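# Swap two tube racks through a self-closing door

## Task

Carry the blue rack holding the tubes from the counter to the desk, and carry the empty red rack from the desk to the counter; the route between them passes a door that closes by itself. At the end both racks must stand upright, each tube must sit fully seated in a hole of the blue rack, and the door must be closed. A rack or tube touching the floor means failure, as does any robot toppling or being left tilted. Either or both robots may be used; at the end release everything and back the robots away.

## Robot and tools

Robots: r1 and r2 are identical Hello Robot Stretch 3 units. Each has a base with two drive wheels and a passive omni wheel at the rear, a lift that moves the arm up and down a mast, and a telescoping arm that reaches out to the robot's RIGHT. The base cannot drive sideways, so moving the gripper forward or back means driving the base. The base is 0.33 m long and 0.34 m wide and spins about the point midway between the drive wheels, 0.05 m behind its front edge. With the arm fully in and the wrist folded, the wrist pokes up to 0.06 m past the right side and a spin in place sweeps a 0.28 m radius; an unfolded, level wrist reaches beyond that.

Frames: the base frame sits on the floor between the drive wheels, x forward, y left, z up. The odometry frame is the base frame as it was at the scene start. hand_pose is reported in the base frame, at the point where closed fingertips meet; with all wrist joints at zero its x axis is up, y runs back along the arm toward the mast, z points to the robot's rear. Each robot reports in its own frames, so relative positions between robots come only from images, lidar_m, wrist_depth_mm and head_depth_mm.

execute_actions: argument "actions" is a list holding one action or nothing (empty list just returns state and images). The action is an object keyed by "r1" and/or "r2"; each robot entry may contain "base", "joints" and "contact_limits". "base" holds exactly one of: translate_m, a relative straight drive in metres from the current position, -1 to 1, positive forward; or rotate_rad, a relative spin in radians, -3.2 to 3.2, positive is counter-clockwise (left). "joints" holds absolute targets by name (tolerance for done in brackets): lift_m 0 to 1.1 (±0.004), arm height; arm_m 0 to 0.52 (±0.004), extension; wrist_yaw_rad -1.345 to 4.42 (±0.02), 0 along the arm, positive toward the front, 3.0 folded over the base; wrist_pitch_rad -1.57 to 0.451 (±0.05), 0 level, negative tips fingertips down; wrist_roll_rad -2.911 to 2.911 (±0.02), 0 has the fingers side by side and level; gripper_m -0.089 to 0.179 (±0.004), larger is wider, actual fingertip gap is smaller (by 0.007 near closed, 0.025 fully open, zero below 0.007); head_pan_rad -3.953 to 1.73 (±0.02), 0 forward, positive left, -1.57 looks along the arm; head_tilt_rad -1.53 to 0.419 (±0.02), negative looks down. "contact_limits" accepts only {"arm_m": effort percent 1 to 100}; the arm stops with contact_stop when its effort reaches that level (negative when retracting) and that cap applies until the next action. All motions in one action start together; none lasts over 15 s. Unknown keys or out-of-range values cause the whole call to be rejected. Anything not mentioned may keep pushing toward its previous target without the status showing it. "cameras" lists camera names (r1_head_camera, r1_nav_camera, r1_wrist_camera, r2_head_camera, r2_nav_camera, r2_wrist_camera) or "all"; omitted or null gives all, [] gives none. If a result reports a stop, later motion calls in the same reply are skipped.

wait: "seconds" 0 to 10; nothing new is commanded and it returns state and images. zoom_image: "camera" plus "region" [x0, y0, x1, y1] in pixels from the top-left of that camera's latest full image, at most 504 by 504. finished_scene: "scene" integer 1 to 2; ends the scene irreversibly and reports success, so the goal must already hold steadily.

Results: base_status and joint_status give how each motion ended: done (for the base, wheels turned the full amount even if slipping), off_target (resting short, maybe still pushing), contact_stop, time_out, torque_fault (after these the old target is dropped). The arm and lift stop on firm contact and go slack until commanded again; a slack lift may sag under load or be pushed up by closing fingers on a surface. Base, wrist and head have no contact stop. A wrist servo overloaded for several seconds goes limp for 10 s. on_its_own covers uncommanded joints; its "held at" is the held target, not the position. motor_effort is percent of max, positive toward larger joint values, with the last action's peak in brackets; readings are noisy and biased. lidar_m: 12 distances in metres from the base origin, 30-degree sectors starting straight ahead and going counter-clockwise (4th left, 7th behind, 10th right), plane 0.17 m above floor, range 0.15 to 12, "-" means nothing; it misses clear objects and thin legs, sees other robots, and own parts can hide sectors 5, 6, 9, 10. wrist_depth_mm (45 to 1000) and head_depth_mm (280 to 4000, image sideways) are 7 by 7 grids of median depth from the top left. base_odometry counts wheel turns only; heading -3.142 to 3.142, positive left; turned_by_wheels and turned_by_imu give turn since last result; base_tilt in degrees, forward and right positive, with a fixed bias up to about 4. The pictures line names the images in order. Camera calibration gives K in pixels of image_wh and T_world_to_cam mapping the carrying robot's base frame to the camera frame; head 896x504, nav 672x504 fisheye, wrist 644x364.

Speed: base goes up to 0.30 m/s and 1.9 rad/s only with lift_m under 0.30, arm_m under 0.03 and wrist_yaw_rad over 2.54; otherwise 0.10 m/s and 0.63 rad/s.

Gripper: to hold, command a width below the object's; to let go, command at least 0.02 above where the fingers met it. Readings do not confirm a grasp. Over-squeezing lowers force; resend a different value to grip again.

Wrist safety: fold (wrist_yaw_rad 3.0) or unfold only with lift_m 0.32 to 0.95, wrist_pitch_rad -0.4, roll near 0; once folded the lift may go to 0.25. With yaw below -0.4 keep pitch at -0.5 or lower.

Avoid: robots pressing on each other (fails the run; bases touching then moving even millimetres is hard pressing), dropping or knocking racks or tubes to the floor, slamming the door. Pushing the arm into something solid with the gripper above about 0.45 m, repeated pushes after contact_stop, driving while gripping something fixed, or snagging furniture (worst in reverse) can tip a robot; undo in small steps, pull the gripper free, and lower lift_m to about 0.2 if it stays leaning. Two robots carrying one load drift apart by up to 2.5 cm per metre. Loose objects may occasionally be nudged. The world keeps running between calls, and a base move counts from the last reported position.

Each tool is called by a JSON object that holds its "fn" and its "kwargs".

## Session

{"fn": "execute_actions", "kwargs": {"actions": []}}

Scene clock: 0.00 s.
r1.base_odometry: x=+0.000 y=+0.000 heading=+0.000 (m, m, rad; r1's odometry frame)
r1.turned_by_wheels: +0.000 (rad since the last result)
r1.turned_by_imu: +0.000 (rad since the last result)
r1.base_tilt: forward=-2.3 right=+2.2 (deg)
r1.lidar_m: 2.35 1.48 0.95 0.79 0.79 0.80 0.67 0.66 0.74 1.19 1.24 1.39
r1.head_depth_mm: 1734 1878 1978 1965 1946 1923 1926 / 1729 2235 2321 2347 2333 2307 2144 / 1736 2533 2774 2747 2721 2668 2245 / 1736 2546 3196 3150 3132 3091 2252 / 1740 2548 3057 3022 3002 3006 2225 / 1737 2559 2933 2921 2928 2884 2229 / 1751 2592 2831 2822 2806 2821 2217
r1.base_status: not commanded
r1.joint_positions: lift_m=+0.313 arm_m=-0.003 wrist_yaw_rad=+3.041 wrist_pitch_rad=-0.330 wrist_roll_rad=-0.017 gripper_m=+0.037 head_pan_rad=+0.016 head_tilt_rad=+0.000
r1.joint_status: not commanded
r1.motor_effort: left_wheel=+1 right_wheel=+0 lift_m=+22 arm_m=-1 wrist_yaw_rad=-1 wrist_pitch_rad=+5 wrist_roll_rad=+0 gripper_m=+1 head_pan_rad=+1 head_tilt_rad=+1 (%)
r1.hand_pose: x=+0.0022 y=+0.0910 z=+0.3461 quat_wxyz=(+0.151, +0.696, +0.083, +0.697) (m; r1's base frame)
r1.wrist_depth_mm: 592 624 739 795 894 - - / 647 689 802 871 985 - - / 680 733 867 928 - - - / 719 778 887 879 892 903 910 / 677 674 - 687 722 708 702 / 555 552 - 565 546 583 580 / 472 488 - - 484 487 491
r2.base_odometry: x=+0.000 y=+0.000 heading=+0.000 (m, m, rad; r2's odometry frame)
r2.turned_by_wheels: +0.000 (rad since the last result)
r2.turned_by_imu: +0.000 (rad since the last result)
r2.base_tilt: forward=-2.3 right=-0.6 (deg)
r2.lidar_m: 1.93 1.06 0.86 0.85 0.83 0.68 0.68 0.75 1.20 2.26 2.36 1.94
r2.head_depth_mm: 1759 1846 1834 1803 1770 1769 1739 / 1780 1875 1880 1851 1827 1792 1799 / 1793 1927 1901 1900 1863 1839 1806 / 1808 1949 1942 1910 1887 1889 1883 / 1820 2000 1972 1983 1944 1943 1894 / 1836 2076 2037 2032 1989 1973 1957 / 1848 2120 2103 2074 2064 2019 2001
r2.base_status: not commanded
r2.joint_positions: lift_m=+0.537 arm_m=+0.000 wrist_yaw_rad=+2.842 wrist_pitch_rad=-0.624 wrist_roll_rad=-0.005 gripper_m=+0.037 head_pan_rad=+0.005 head_tilt_rad=+0.009
r2.joint_status: not commanded
r2.motor_effort: left_wheel=+0 right_wheel=-1 lift_m=+33 arm_m=-1 wrist_yaw_rad=+0 wrist_pitch_rad=+5 wrist_roll_rad=+0 gripper_m=+0 head_pan_rad=+0 head_tilt_rad=+2 (%)
r2.hand_pose: x=+0.0361 y=+0.0400 z=+0.5061 quat_wxyz=(+0.315, +0.696, +0.115, +0.635) (m; r2's base frame)
r2.wrist_depth_mm: - 805 831 864 868 906 947 / - 928 919 944 - - - / 840 - - - - - - / 847 - 896 907 927 924 941 / 779 - 801 781 772 821 821 / 682 695 - 695 713 708 706 / 599 611 - 618 609 630 637
pictures: r1_head_camera (sideways: a quarter turn clockwise sets it upright), r1_nav_camera (sideways: a quarter turn counterclockwise sets it upright), r1_wrist_camera, r2_head_camera (sideways: a quarter turn clockwise sets it upright), r2_nav_camera (sideways: a quarter turn counterclockwise sets it upright), r2_wrist_camera
Images, in order (width x height): r1_head_camera 896x504, r1_nav_camera 672x504, r1_wrist_camera 644x364, r2_head_camera 896x504, r2_nav_camera 672x504, r2_wrist_camera 644x364.

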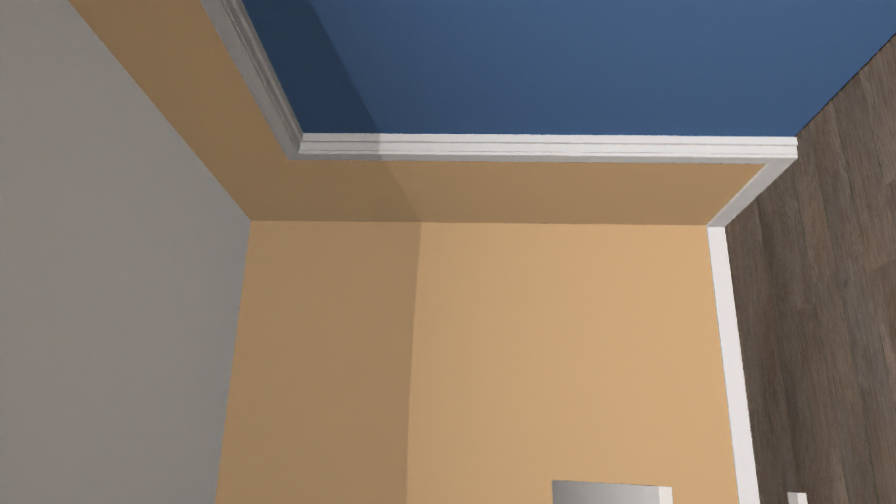

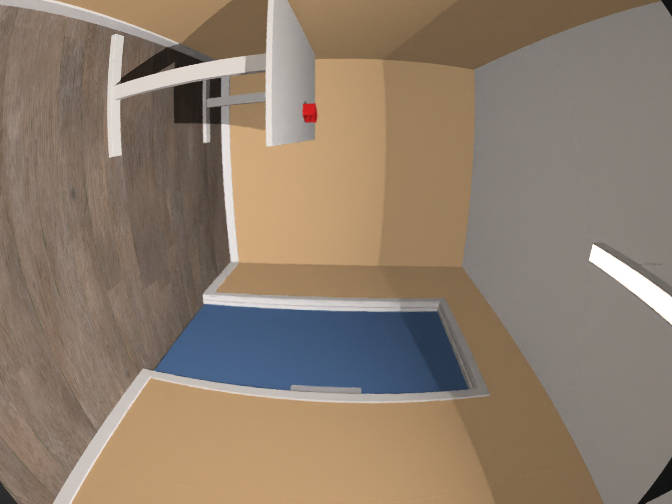

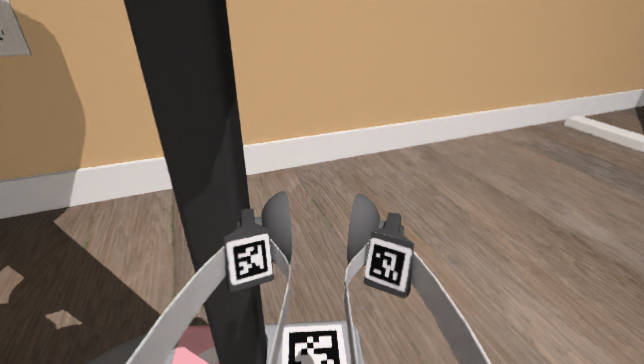

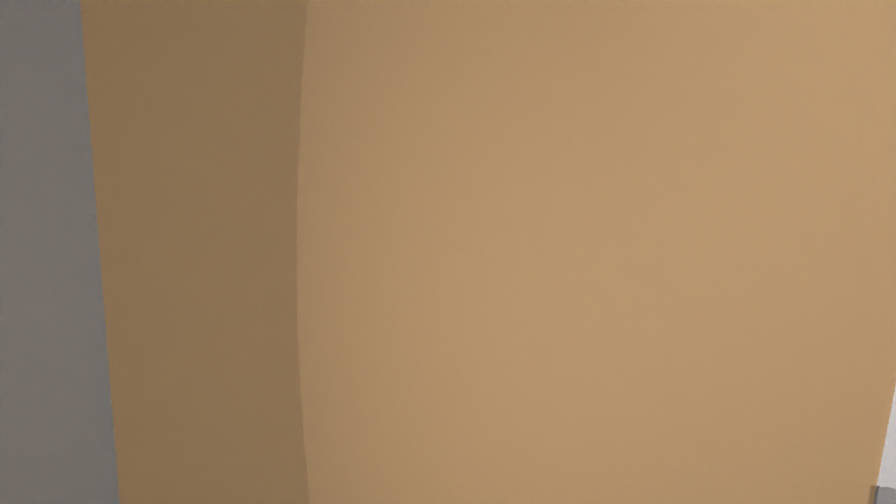

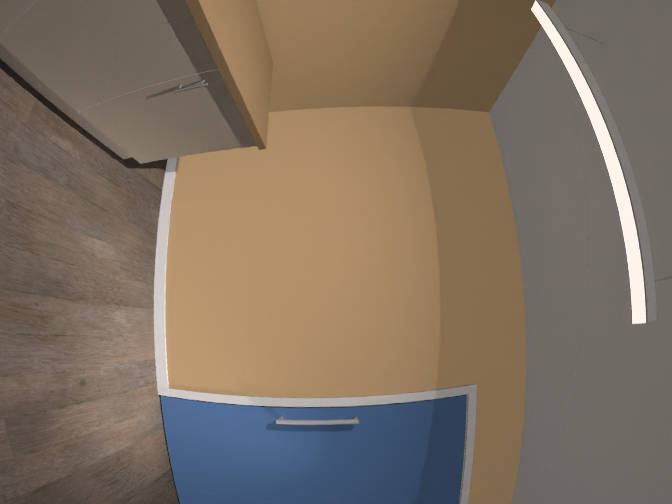

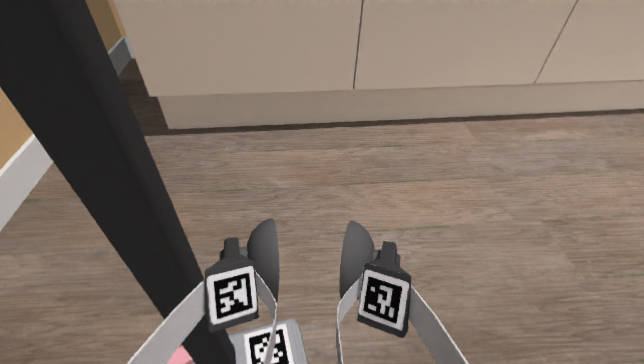

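{"fn": "execute_actions", "kwargs": {"actions": [{"r1":{"joints":{"head_pan_rad":-0.8,"head_tilt_rad":-0.5}},"r2":{"joints":{"head_pan_rad":0.9,"head_tilt_rad":-0.5}}}], "cameras": ["r1_head_camera","r1_nav_camera","r2_head_camera","r2_nav_camera"]}}

{"fn": "execute_actions", "kwargs": {"actions": [{"r1":{"joints":{"head_pan_rad":0.5,"head_tilt_rad":-0.5}},"r2":{"joints":{"head_pan_rad":-0.9,"head_tilt_rad":-0.5}}}], "cameras": ["r1_head_camera","r1_nav_camera","r2_head_camera","r2_nav_camera"]}}

Scene clock: 1.57 s.
r1.base_odometry: x=+0.000 y=+0.000 heading=+0.000 (m, m, rad; r1's odometry frame)
r1.turned_by_wheels: +0.000 (rad since the last result)
r1.turned_by_imu: +0.000 (rad since the last result)
r1.base_tilt: forward=-2.3 right=+2.2 (deg)
r1.lidar_m: 2.35 1.49 0.95 0.79 0.79 0.80 0.67 0.66 0.74 1.19 1.24 1.39
r1.head_depth_mm: 985 1061 1142 1242 1353 1462 1300 / 1030 1103 1200 1298 1433 1526 1295 / 1073 1156 1257 1370 1510 1579 1295 / 1123 1216 1320 1455 1613 1577 1293 / 1169 1275 1395 1544 1717 1585 1294 / 1228 1338 1477 1643 1810 1575 1290 / 1293 1417 1570 1761 1915 1564 1288
r1.base_status: not commanded
r1.joint_positions: lift_m=+0.313 arm_m=-0.003 wrist_yaw_rad=+3.041 wrist_pitch_rad=-0.330 wrist_roll_rad=-0.017 gripper_m=+0.037 head_pan_rad=-0.793 head_tilt_rad=-0.493
r1.joint_status: all done
r1.motor_effort: left_wheel=+1(0) right_wheel=+0(0) lift_m=+22(22) arm_m=-1(1) wrist_yaw_rad=-1(0) wrist_pitch_rad=+5(5) wrist_roll_rad=+0(0) gripper_m=+1(0) head_pan_rad=-4(41) head_tilt_rad=-2(23) (%)
r1.hand_pose: x=+0.0022 y=+0.0910 z=+0.3461 quat_wxyz=(+0.151, +0.696, +0.083, +0.697) (m; r1's base frame)
r1.wrist_depth_mm: 594 633 736 801 897 - - / 636 689 797 873 968 - - / 683 737 865 939 - - - / 721 774 859 885 876 883 918 / 663 687 - 690 734 705 712 / 549 561 - 565 546 573 583 / 473 490 - - 485 491 492
r2.base_odometry: x=+0.000 y=+0.000 heading=+0.000 (m, m, rad; r2's odometry frame)
r2.turned_by_wheels: +0.000 (rad since the last result)
r2.turned_by_imu: +0.000 (rad since the last result)
r2.base_tilt: forward=-2.2 right=-0.6 (deg)
r2.lidar_m: 1.93 1.06 0.86 0.85 0.83 0.68 0.68 0.75 1.20 2.26 2.36 1.94
r2.head_depth_mm: 1607 1761 1427 1255 1424 1599 1354 / 1538 1640 1433 1171 1326 1521 1356 / 1456 1588 1413 1098 1225 1377 1359 / 1386 1512 1422 1038 1142 1272 1357 / 1337 1431 1386 982 1060 1187 1314 / 1287 1367 1379 929 1002 1105 1244 / 1231 1319 1364 900 944 1039 1154
r2.base_status: not commanded
r2.joint_positions: lift_m=+0.537 arm_m=+0.000 wrist_yaw_rad=+2.842 wrist_pitch_rad=-0.624 wrist_roll_rad=-0.005 gripper_m=+0.037 head_pan_rad=+0.893 head_tilt_rad=-0.493
r2.joint_status: all done
r2.motor_effort: left_wheel=+0(0) right_wheel=+0(0) lift_m=+33(33) arm_m=-1(1) wrist_yaw_rad=+0(0) wrist_pitch_rad=+6(5) wrist_roll_rad=+0(0) gripper_m=+1(0) head_pan_rad=+1(30) head_tilt_rad=-3(32) (%)
r2.hand_pose: x=+0.0361 y=+0.0400 z=+0.5061 quat_wxyz=(+0.315, +0.696, +0.115, +0.635) (m; r2's base frame)
r2.wrist_depth_mm: - 818 821 846 859 891 922 / - 931 910 962 - - - / 848 - - - - - - / 832 - 901 910 910 898 953 / 785 - 807 788 786 794 793 / 683 693 - 677 709 701 702 / 599 617 - 611 609 629 641
pictures: r1_head_camera (sideways: a quarter turn clockwise sets it upright), r1_nav_camera (sideways: a quarter turn counterclockwise sets it upright), r2_head_camera (sideways: a quarter turn clockwise sets it upright), r2_nav_camera (sideways: a quarter turn counterclockwise sets it upright)
camera_calibration (this result's frames):
r1_head_camera: T_world_to_cam=[[-0.305319, 0.307348, -0.901286, 1.19196], [0.702892, 0.711282, 0.00444331, -0.00359762], [0.642435, -0.632151, -0.433201, 0.515956], [0, 0, 0, 1]] pos_world=[0.0349894, -0.0376261, 1.29783]
r1_nav_camera: T_world_to_cam=[[0.358243, -0.358094, 0.862224, -1.09095], [-0.732427, -0.6805, 0.0216928, 0.0334711], [0.578975, -0.639287, -0.506062, 0.616731], [0, 0, 0, 1]] pos_world=[0.0582694, 0.0263818, 1.25202]
r2_head_camera: T_world_to_cam=[[-0.225155, -0.368884, -0.901792, 1.18837], [-0.809084, 0.58647, -0.0378911, 0.0532854], [0.542852, 0.721094, -0.430505, 0.514659], [0, 0, 0, 1]] pos_world=[0.0312968, 0.0360028, 1.29525]
r2_nav_camera: T_world_to_cam=[[0.357648, 0.346937, 0.86702, -1.08389], [0.768209, -0.637198, -0.061914, 0.124574], [0.530983, 0.688196, -0.494412, 0.596058], [0, 0, 0, 1]] pos_world=[-0.0245448, 0.0452152, 1.24216]
Images, in order (width x height): r1_head_camera 896x504, r1_nav_camera 672x504, r2_head_camera 896x504, r2_nav_camera 672x504.

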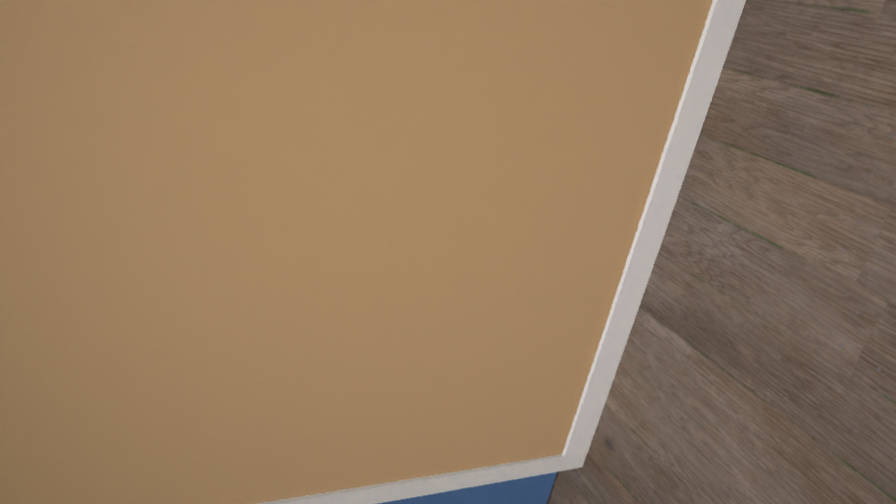

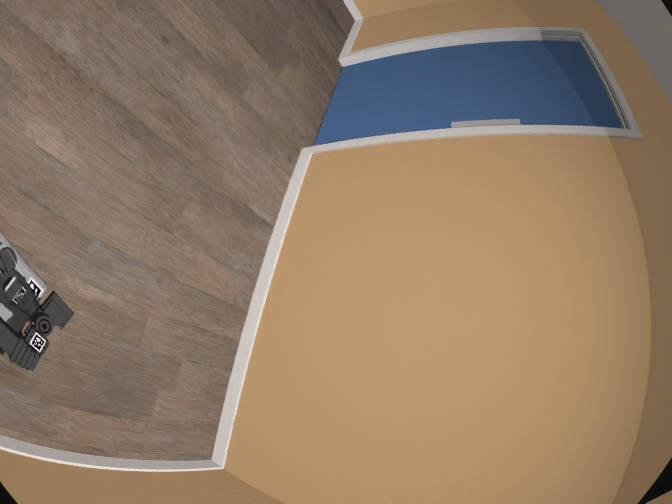

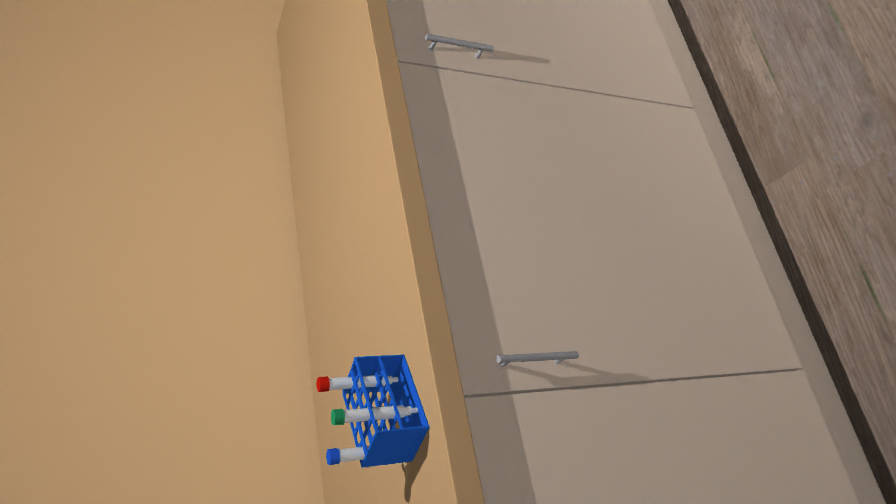

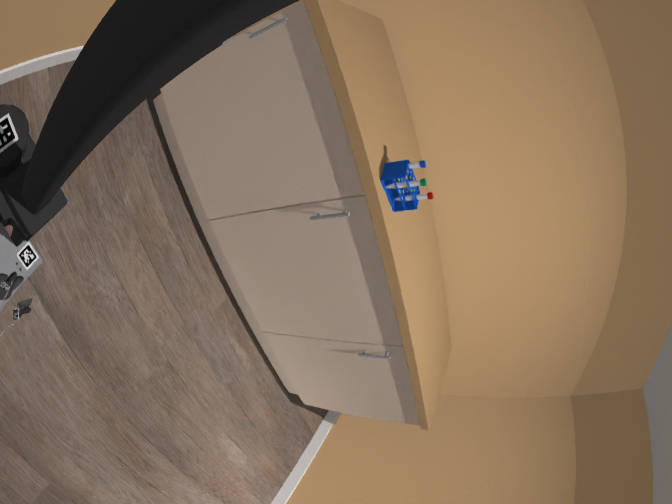

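Scene clock: 2.97 s.
r1.base_odometry: x=+0.000 y=+0.000 heading=+0.000 (m, m, rad; r1's odometry frame)
r1.turned_by_wheels: +0.000 (rad since the last result)
r1.turned_by_imu: +0.000 (rad since the last result)
r1.base_tilt: forward=-2.3 right=+2.1 (deg)
r1.lidar_m: 2.36 1.48 0.96 0.79 0.79 0.80 0.67 0.66 0.74 1.19 1.24 1.38
r1.head_depth_mm: 2486 2689 2907 2815 2032 1590 1296 / 2518 2709 2965 2819 2020 1580 1298 / 2554 2741 2909 2820 2031 1585 1299 / 2592 2724 1758 2820 2026 1582 1295 / 2564 2605 1492 2406 1817 1574 1292 / 1928 1997 1889 2185 1995 1579 1291 / 1510 1564 1548 1672 1715 1566 1288
r1.base_status: not commanded
r1.joint_positions: lift_m=+0.313 arm_m=-0.003 wrist_yaw_rad=+3.041 wrist_pitch_rad=-0.330 wrist_roll_rad=-0.017 gripper_m=+0.037 head_pan_rad=+0.493 head_tilt_rad=-0.494
r1.joint_status: all done
r1.motor_effort: left_wheel=+1(1) right_wheel=+0(0) lift_m=+22(22) arm_m=-1(1) wrist_yaw_rad=-1(1) wrist_pitch_rad=+5(5) wrist_roll_rad=+0(0) gripper_m=+1(0) head_pan_rad=+4(46) head_tilt_rad=-2(2) (%)
r1.hand_pose: x=+0.0022 y=+0.0910 z=+0.3461 quat_wxyz=(+0.151, +0.696, +0.083, +0.697) (m; r1's base frame)
r1.wrist_depth_mm: 595 629 730 788 896 - - / 634 676 804 862 963 - - / 674 730 878 947 - - - / 724 782 883 880 884 914 907 / 671 683 - 699 731 711 711 / 560 554 - 565 550 577 579 / 471 491 - - 482 489 491
r2.base_odometry: x=+0.000 y=+0.000 heading=+0.000 (m, m, rad; r2's odometry frame)
r2.turned_by_wheels: +0.000 (rad since the last result)
r2.turned_by_imu: +0.000 (rad since the last result)
r2.base_tilt: forward=-2.2 right=-0.6 (deg)
r2.lidar_m: 1.93 1.06 0.86 0.85 0.83 0.68 0.68 0.75 1.20 2.27 2.36 1.94
r2.head_depth_mm: 2305 2455 2614 2659 2115 1640 1363 / 2442 2635 2811 2831 2121 1656 1348 / 2252 2429 2696 2765 2102 1656 1344 / 2069 2224 2435 2606 2079 1632 1352 / 1938 2107 2261 2446 2062 1631 1357 / 1813 1942 2107 2277 2078 1613 1336 / 1713 1831 1958 2097 2071 1625 1343
r2.base_status: not commanded
r2.joint_positions: lift_m=+0.537 arm_m=+0.000 wrist_yaw_rad=+2.842 wrist_pitch_rad=-0.624 wrist_roll_rad=-0.005 gripper_m=+0.037 head_pan_rad=-0.893 head_tilt_rad=-0.494
r2.joint_status: all done
r2.motor_effort: left_wheel=+0(1) right_wheel=+0(0) lift_m=+33(33) arm_m=+0(1) wrist_yaw_rad=+0(0) wrist_pitch_rad=+5(5) wrist_roll_rad=+0(0) gripper_m=+1(1) head_pan_rad=-4(30) head_tilt_rad=-3(4) (%)
r2.hand_pose: x=+0.0361 y=+0.0400 z=+0.5061 quat_wxyz=(+0.315, +0.696, +0.115, +0.635) (m; r2's base frame)
r2.wrist_depth_mm: - 808 819 846 873 916 935 / - 905 919 952 - - - / 869 - - - - - - / 828 - 926 905 937 936 930 / 752 - 826 770 803 796 823 / 676 669 - 699 699 690 711 / 610 602 - 614 608 606 626
pictures: r1_head_camera (sideways: a quarter turn clockwise sets it upright), r1_nav_camera (sideways: a quarter turn counterclockwise sets it upright), r2_head_camera (sideways: a quarter turn clockwise sets it upright), r2_nav_camera (sideways: a quarter turn counterclockwise sets it upright)
camera_calibration (this result's frames):
r1_head_camera: T_world_to_cam=[[-0.381051, -0.206601, -0.901175, 1.19228], [-0.484739, 0.874648, 0.00444672, 0.00364251], [0.787292, 0.438529, -0.433432, 0.515373], [0, 0, 0, 1]] pos_world=[0.0503344, 0.0171332, 1.29781]
r1_nav_camera: T_world_to_cam=[[0.44463, 0.243101, 0.862094, -1.09131], [0.446895, -0.894323, 0.0217003, 0.0262674], [0.776266, 0.375617, -0.506284, 0.615816], [0, 0, 0, 1]] pos_world=[-0.00454608, 0.0574791, 1.25202]
r2_head_camera: T_world_to_cam=[[-0.312647, 0.29885, -0.901632, 1.18869], [0.745395, 0.665546, -0.0378721, 0.0437783], [0.58876, -0.683913, -0.430842, 0.514818], [0, 0, 0, 1]] pos_world=[0.0359054, -0.0322878, 1.29523]
r2_nav_camera: T_world_to_cam=[[0.262964, -0.423613, 0.866835, -1.08307], [-0.786272, -0.614772, -0.0619086, 0.134049], [0.559131, -0.665288, -0.494737, 0.596309], [0, 0, 0, 1]] pos_world=[0.0567927, 0.0203238, 1.24216]
Images, in order (width x height): r1_head_camera 896x504, r1_nav_camera 672x504, r2_head_camera 896x504, r2_nav_camera 672x504.

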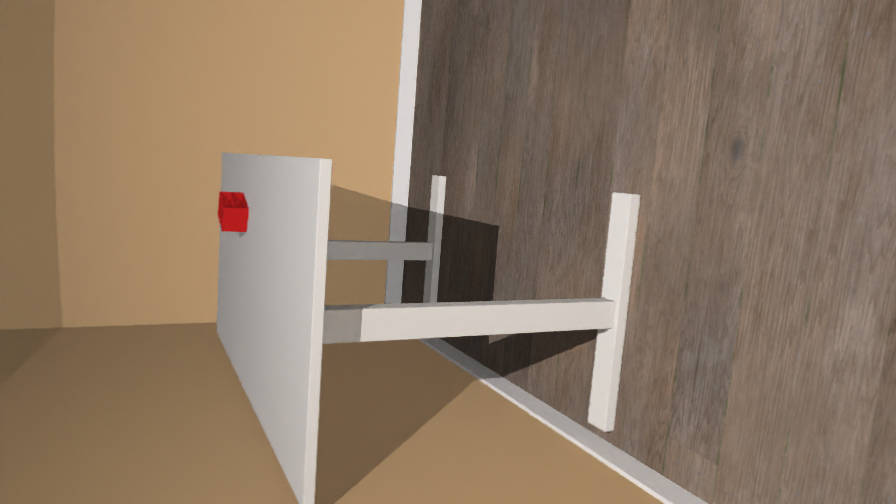

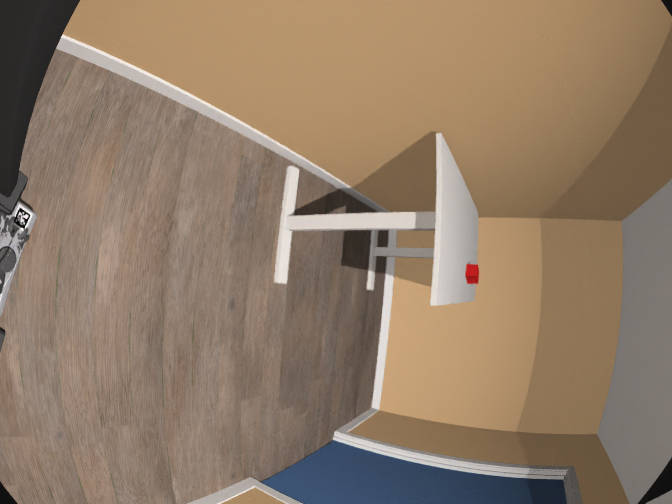

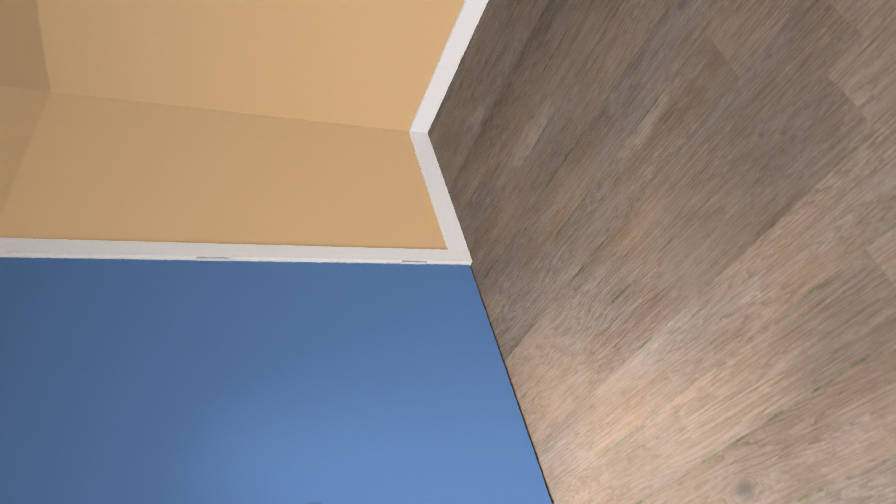

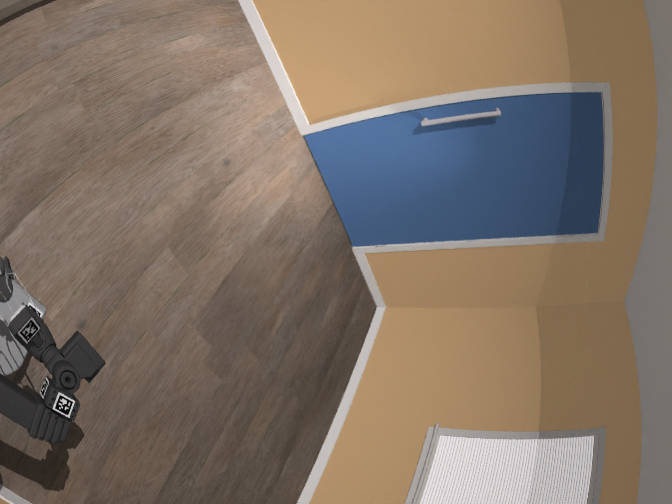

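{"fn": "execute_actions", "kwargs": {"actions": [{"r1":{"base":{"rotate_rad":0.1},"joints":{"lift_m":0.28,"wrist_pitch_rad":-0.4,"head_pan_rad":0.6}},"r2":{"base":{"rotate_rad":0.9},"joints":{"wrist_pitch_rad":-0.4,"head_pan_rad":-1.57,"head_tilt_rad":-0.6}}}], "cameras": []}}

{"fn": "execute_actions", "kwargs": {"actions": [{"r1":{"base":{"translate_m":1.0}},"r2":{"base":{"translate_m":0.33},"joints":{"lift_m":0.9}}}], "cameras": []}}

{"fn": "execute_actions", "kwargs": {"actions": [{"r1":{"base":{"translate_m":1.0},"joints":{"head_pan_rad":1.2}},"r2":{"base":{"rotate_rad":2.06}}}], "cameras": ["r1_head_camera","r1_nav_camera","r2_head_camera","r2_nav_camera"]}}

Scene clock: 7.23 s.
r1.base_odometry: x=+0.000 y=+0.000 heading=+0.100 (m, m, rad; r1's odometry frame)
r1.turned_by_wheels: +0.100 (rad since the last result)
r1.turned_by_imu: +0.101 (rad since the last result)
r1.base_tilt: forward=-2.4 right=+2.2 (deg)
r1.lidar_m: 2.66 1.48 0.90 0.79 0.79 0.75 0.66 0.66 0.78 1.24 1.25 1.46
r1.head_depth_mm: 2452 2608 1796 2831 2040 1578 1298 / 2556 2697 1769 2762 2039 1585 1297 / 2531 2632 1505 2403 1815 1579 1293 / 1906 2020 2044 2420 2018 1577 1296 / 1503 1612 1673 1880 1888 1580 1288 / 1252 1322 1408 1491 1593 1530 1284 / 1067 1117 1172 1233 1301 1381 1287
r1.base_status: done
r1.joint_positions: lift_m=+0.280 arm_m=-0.003 wrist_yaw_rad=+3.041 wrist_pitch_rad=-0.414 wrist_roll_rad=-0.017 gripper_m=+0.037 head_pan_rad=+0.593 head_tilt_rad=-0.494
r1.joint_status: all done
r1.motor_effort: left_wheel=-1(6) right_wheel=+3(7) lift_m=+20(21) arm_m=-1(1) wrist_yaw_rad=-1(1) wrist_pitch_rad=+5(6) wrist_roll_rad=+0(0) gripper_m=+0(0) head_pan_rad=+4(13) head_tilt_rad=-1(2) (%)
r1.hand_pose: x=+0.0013 y=+0.0814 z=+0.2937 quat_wxyz=(+0.179, +0.692, +0.112, +0.690) (m; r1's base frame)
r1.wrist_depth_mm: 626 658 733 788 851 929 - / 673 714 801 844 938 - - / 724 764 850 875 923 942 949 / 679 694 698 702 715 710 730 / 558 568 - 575 603 579 589 / 469 509 - - 470 492 488 / - - - - 416 420 420
r2.base_odometry: x=+0.000 y=+0.000 heading=+0.900 (m, m, rad; r2's odometry frame)
r2.turned_by_wheels: +0.900 (rad since the last result)
r2.turned_by_imu: +0.904 (rad since the last result)
r2.base_tilt: forward=-2.2 right=-0.5 (deg)
r2.lidar_m: 0.88 0.86 0.89 0.70 0.68 0.71 1.00 2.25 2.37 1.98 1.93 1.20
r2.head_depth_mm: 2076 2312 2615 2457 1881 1518 1270 / 1987 2179 2483 2452 1872 1518 1267 / 1887 2066 2326 2430 1866 1514 1268 / 1817 1981 2190 2324 1863 1509 1270 / 1729 1885 2077 2243 1847 1499 1263 / 1657 1814 1996 2176 1834 1502 1257 / 1597 1745 1904 2091 1850 1482 1263
r2.base_status: done
r2.joint_positions: lift_m=+0.537 arm_m=+0.000 wrist_yaw_rad=+2.842 wrist_pitch_rad=-0.419 wrist_roll_rad=-0.005 gripper_m=+0.037 head_pan_rad=-1.563 head_tilt_rad=-0.592
r2.joint_status: all done
r2.motor_effort: left_wheel=-3(7) right_wheel=+4(9) lift_m=+33(33) arm_m=-1(1) wrist_yaw_rad=+0(0) wrist_pitch_rad=+8(8) wrist_roll_rad=+1(0) gripper_m=+0(1) head_pan_rad=-2(25) head_tilt_rad=-4(15) (%)
r2.hand_pose: x=+0.0450 y=+0.0690 z=+0.5491 quat_wxyz=(+0.249, +0.704, +0.043, +0.664) (m; r2's base frame)
r2.wrist_depth_mm: - 617 733 942 - 730 635 / - 654 776 - - 780 661 / - 698 829 - - 795 665 / - 754 893 - - 869 720 / 619 810 923 - - 907 774 / 673 - - 800 840 848 824 / 669 - 711 699 686 722 725
pictures: none
No camera images: the call's "cameras" was empty. Leave "cameras" out to get every camera's image.

Scene clock: 12.23 s.
r1.base_odometry: x=+0.995 y=+0.100 heading=+0.100 (m, m, rad; r1's odometry frame)
r1.turned_by_wheels: +0.000 (rad since the last result)
r1.turned_by_imu: +0.002 (rad since the last result)
r1.base_tilt: forward=-2.3 right=+2.2 (deg)
r1.lidar_m: 2.14 1.81 0.74 1.02 1.02 1.20 1.64 1.64 1.14 1.01 1.01 1.28
r1.head_depth_mm: 1694 1820 1961 2135 2029 1589 1295 / 1743 1876 2020 2221 2026 1576 1294 / 1803 1957 1266 2310 2017 1582 1298 / 1871 2021 1212 858 2022 1579 1291 / 1896 2044 1255 759 622 1572 1290 / 1610 1710 1247 759 546 1533 1289 / 1377 1449 1247 755 544 1568 1258
r1.base_status: done
r1.joint_positions: lift_m=+0.280 arm_m=-0.003 wrist_yaw_rad=+3.041 wrist_pitch_rad=-0.414 wrist_roll_rad=-0.017 gripper_m=+0.037 head_pan_rad=+0.593 head_tilt_rad=-0.495
r1.joint_status: not commanded
r1.motor_effort: left_wheel=-1(4) right_wheel=+2(7) lift_m=+20(20) arm_m=-1(1) wrist_yaw_rad=-1(1) wrist_pitch_rad=+5(5) wrist_roll_rad=+0(0) gripper_m=+0(0) head_pan_rad=+3(3) head_tilt_rad=-2(2) (%)
r1.hand_pose: x=+0.0013 y=+0.0813 z=+0.2936 quat_wxyz=(+0.179, +0.692, +0.112, +0.690) (m; r1's base frame)
r1.wrist_depth_mm: 792 844 930 - - - - / 872 905 - - - - - / 885 889 941 917 852 935 950 / 687 692 699 715 703 689 736 / 554 562 - 579 598 579 582 / 470 508 - - 470 487 486 / - - - - 418 424 420
r2.base_odometry: x=+0.205 y=+0.258 heading=+0.900 (m, m, rad; r2's odometry frame)
r2.turned_by_wheels: +0.000 (rad since the last result)
r2.turned_by_imu: +0.002 (rad since the last result)
r2.base_tilt: forward=-2.3 right=-0.5 (deg)
r2.lidar_m: 0.59 0.57 0.59 0.86 0.84 0.87 1.23 2.55 2.45 1.83 1.78 0.80
r2.head_depth_mm: 1922 2126 2417 2434 1869 1585 - / 1818 2023 2244 2419 1865 1514 - / 1733 1917 2106 2314 1846 1502 - / 1676 1817 2007 2217 1854 1537 - / 1587 1737 1924 2109 1857 1535 - / 1528 1673 1822 2012 1857 1492 1288 / 1471 1602 1739 1928 1841 1498 1263
r2.base_status: done
r2.joint_positions: lift_m=+0.900 arm_m=+0.000 wrist_yaw_rad=+2.842 wrist_pitch_rad=-0.417 wrist_roll_rad=-0.005 gripper_m=+0.037 head_pan_rad=-1.563 head_tilt_rad=-0.592
r2.joint_status: all done
r2.motor_effort: left_wheel=-4(5) right_wheel=+4(9) lift_m=+42(42) arm_m=-1(1) wrist_yaw_rad=+0(0) wrist_pitch_rad=+8(7) wrist_roll_rad=+0(0) gripper_m=+1(0) head_pan_rad=-3(1) head_tilt_rad=-4(4) (%)
r2.hand_pose: x=+0.0451 y=+0.0692 z=+0.9125 quat_wxyz=(+0.248, +0.704, +0.042, +0.664) (m; r2's base frame)
r2.wrist_depth_mm: - 728 895 - - 965 841 / - 798 954 775 612 535 481 / - 853 - 832 656 544 454 / - 922 - 938 691 572 484 / 752 - - - 755 608 508 / 799 - - - 758 646 528 / 864 - - - - 692 570
pictures: none
No camera images: the call's "cameras" was empty. Leave "cameras" out to get every camera's image.

Scene clock: 17.33 s.
r1.base_odometry: x=+1.990 y=+0.199 heading=+0.100 (m, m, rad; r1's odometry frame)
r1.turned_by_wheels: +0.000 (rad since the last result)
r1.turned_by_imu: +0.002 (rad since the last result)
r1.base_tilt: forward=-2.4 right=+2.1 (deg)
r1.lidar_m: 1.15 1.16 1.09 1.25 0.93 0.94 2.62 1.49 0.97 0.85 0.85 0.92
r1.head_depth_mm: 1163 1226 1283 926 1475 1524 1293 / 1283 1362 1402 863 1685 1582 1283 / 1349 1467 1261 766 1345 1471 1293 / 1260 1365 1257 764 1799 1527 1291 / 1183 1271 1253 752 1635 1576 1294 / 1107 1191 1226 710 593 1570 1288 / 1044 1118 1155 709 566 1504 1288
r1.base_status: done
r1.joint_positions: lift_m=+0.280 arm_m=-0.003 wrist_yaw_rad=+3.041 wrist_pitch_rad=-0.415 wrist_roll_rad=-0.017 gripper_m=+0.037 head_pan_rad=+1.193 head_tilt_rad=-0.495
r1.joint_status: all done
r1.motor_effort: left_wheel=-2(5) right_wheel=+2(7) lift_m=+20(20) arm_m=-1(1) wrist_yaw_rad=+0(0) wrist_pitch_rad=+5(5) wrist_roll_rad=+0(0) gripper_m=+1(1) head_pan_rad=+4(36) head_tilt_rad=-2(1) (%)
r1.hand_pose: x=+0.0013 y=+0.0813 z=+0.2936 quat_wxyz=(+0.179, +0.692, +0.112, +0.690) (m; r1's base frame)
r1.wrist_depth_mm: 972 - - - - - 990 / - - - - - - - / 766 880 922 915 934 912 946 / 669 683 688 711 715 720 723 / 552 565 - 568 590 574 581 / 471 503 - - 475 487 493 / - - - - 417 424 422
r2.base_odometry: x=+0.205 y=+0.258 heading=+2.960 (m, m, rad; r2's odometry frame)
r2.turned_by_wheels: +2.060 (rad since the last result)
r2.turned_by_imu: +2.068 (rad since the last result)
r2.base_tilt: forward=-2.2 right=-0.6 (deg)
r2.lidar_m: 0.83 0.86 1.18 2.55 2.51 1.84 1.78 0.82 0.59 0.57 0.59 0.86
r2.head_depth_mm: 983 1084 1042 725 691 772 - / 995 1079 1043 678 692 801 - / 999 1091 1036 663 699 807 - / 1003 1099 1032 712 703 800 - / 1009 1103 1025 712 704 797 - / 1011 1108 1015 710 703 815 950 / 1021 1114 1016 709 710 822 975
r2.base_status: done
r2.joint_positions: lift_m=+0.900 arm_m=+0.000 wrist_yaw_rad=+2.842 wrist_pitch_rad=-0.417 wrist_roll_rad=-0.005 gripper_m=+0.037 head_pan_rad=-1.563 head_tilt_rad=-0.592
r2.joint_status: not commanded
r2.motor_effort: left_wheel=-3(9) right_wheel=+4(9) lift_m=+42(42) arm_m=-1(1) wrist_yaw_rad=+0(0) wrist_pitch_rad=+7(7) wrist_roll_rad=+0(0) gripper_m=+0(0) head_pan_rad=-1(2) head_tilt_rad=-3(3) (%)
r2.hand_pose: x=+0.0451 y=+0.0692 z=+0.9125 quat_wxyz=(+0.248, +0.704, +0.042, +0.664) (m; r2's base frame)
r2.wrist_depth_mm: - - - - - 940 720 / - - - - - 945 743 / - - - - - - 760 / - - - - - - 768 / - - - - - - 767 / - - - - - - 800 / - - - - - - 827
pictures: r1_head_camera (sideways: a quarter turn clockwise sets it upright), r1_nav_camera (sideways: a quarter turn counterclockwise sets it upright), r2_head_camera (sideways: a quarter turn clockwise sets it upright), r2_nav_camera (sideways: a quarter turn counterclockwise sets it upright)
camera_calibration (this result's frames):
r1_head_camera: T_world_to_cam=[[-0.158668, -0.404399, -0.900714, 1.19032], [-0.93424, 0.356618, 0.00446084, 0.0063661], [0.319407, 0.842191, -0.434389, 0.519472], [0, 0, 0, 1]] pos_world=[0.0288898, 0.0415985, 1.29776]
r1_nav_camera: T_world_to_cam=[[0.183761, 0.473238, 0.861555, -1.08902], [0.917984, -0.396022, 0.0217315, 0.0233532], [0.351479, 0.7869, -0.507198, 0.619597], [0, 0, 0, 1]] pos_world=[-0.0390942, 0.0370511, 1.252]
r2_head_camera: T_world_to_cam=[[-0.0600319, 0.515215, -0.854956, 1.12627], [0.997541, 0.0619994, -0.0326815, 0.0354781], [0.0361688, -0.854816, -0.51767, 0.631168], [0, 0, 0, 1]] pos_world=[0.00939294, -0.0429409, 1.29081]
r2_nav_camera: T_world_to_cam=[[-0.0564343, -0.57837, 0.813821, -1.012], [-0.998106, 0.0127023, -0.0601862, 0.133091], [0.0244725, -0.815676, -0.577991, 0.707888], [0, 0, 0, 1]] pos_world=[0.0584042, -0.00959063, 1.24075]
Images, in order (width x height): r1_head_camera 896x504, r1_nav_camera 672x504, r2_head_camera 896x504, r2_nav_camera 672x504.

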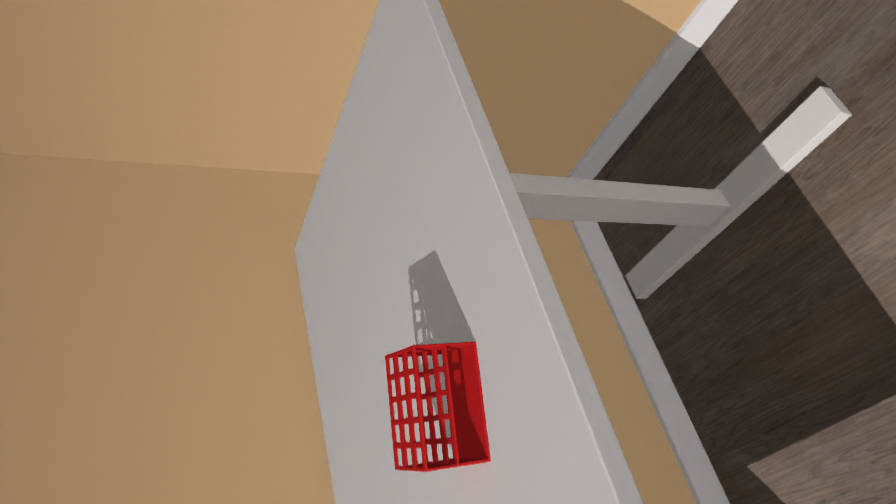

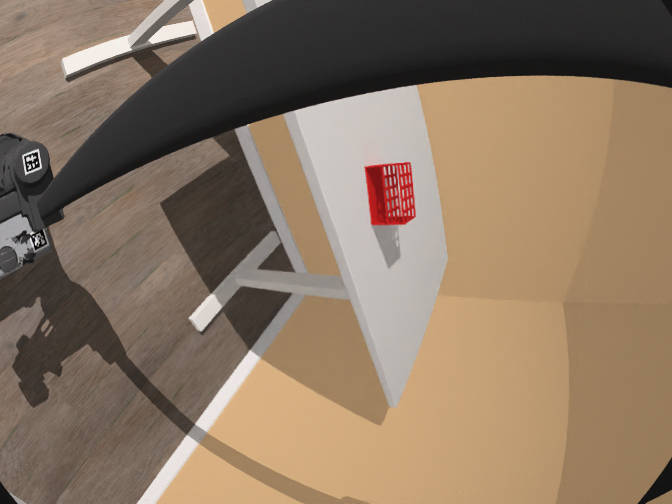

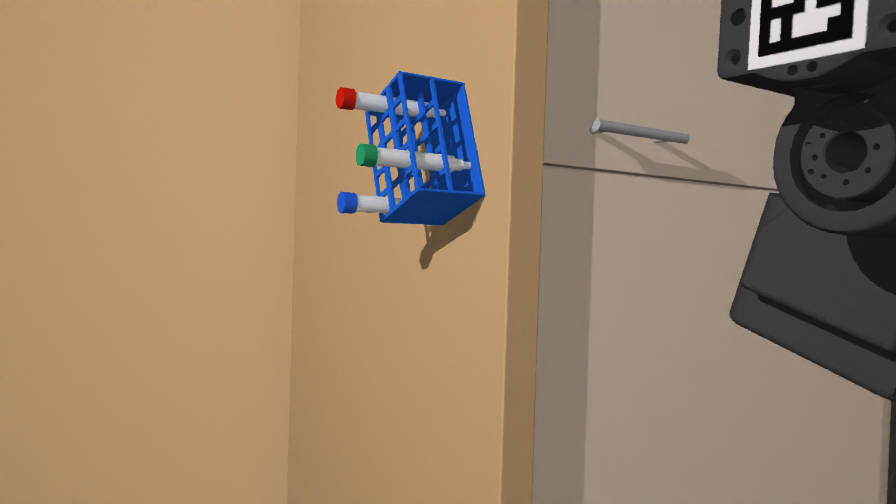

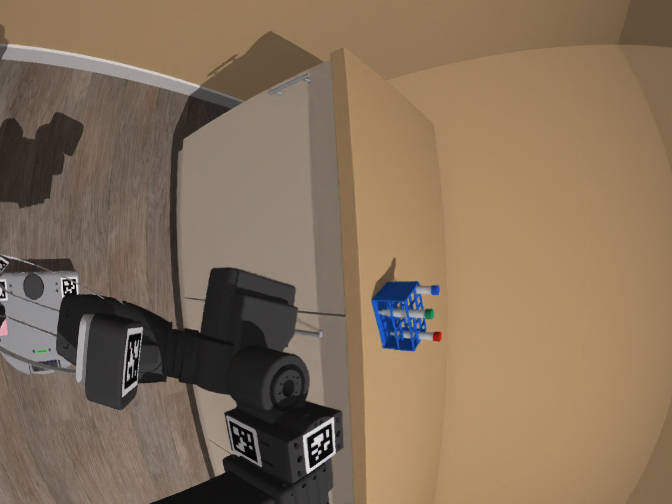

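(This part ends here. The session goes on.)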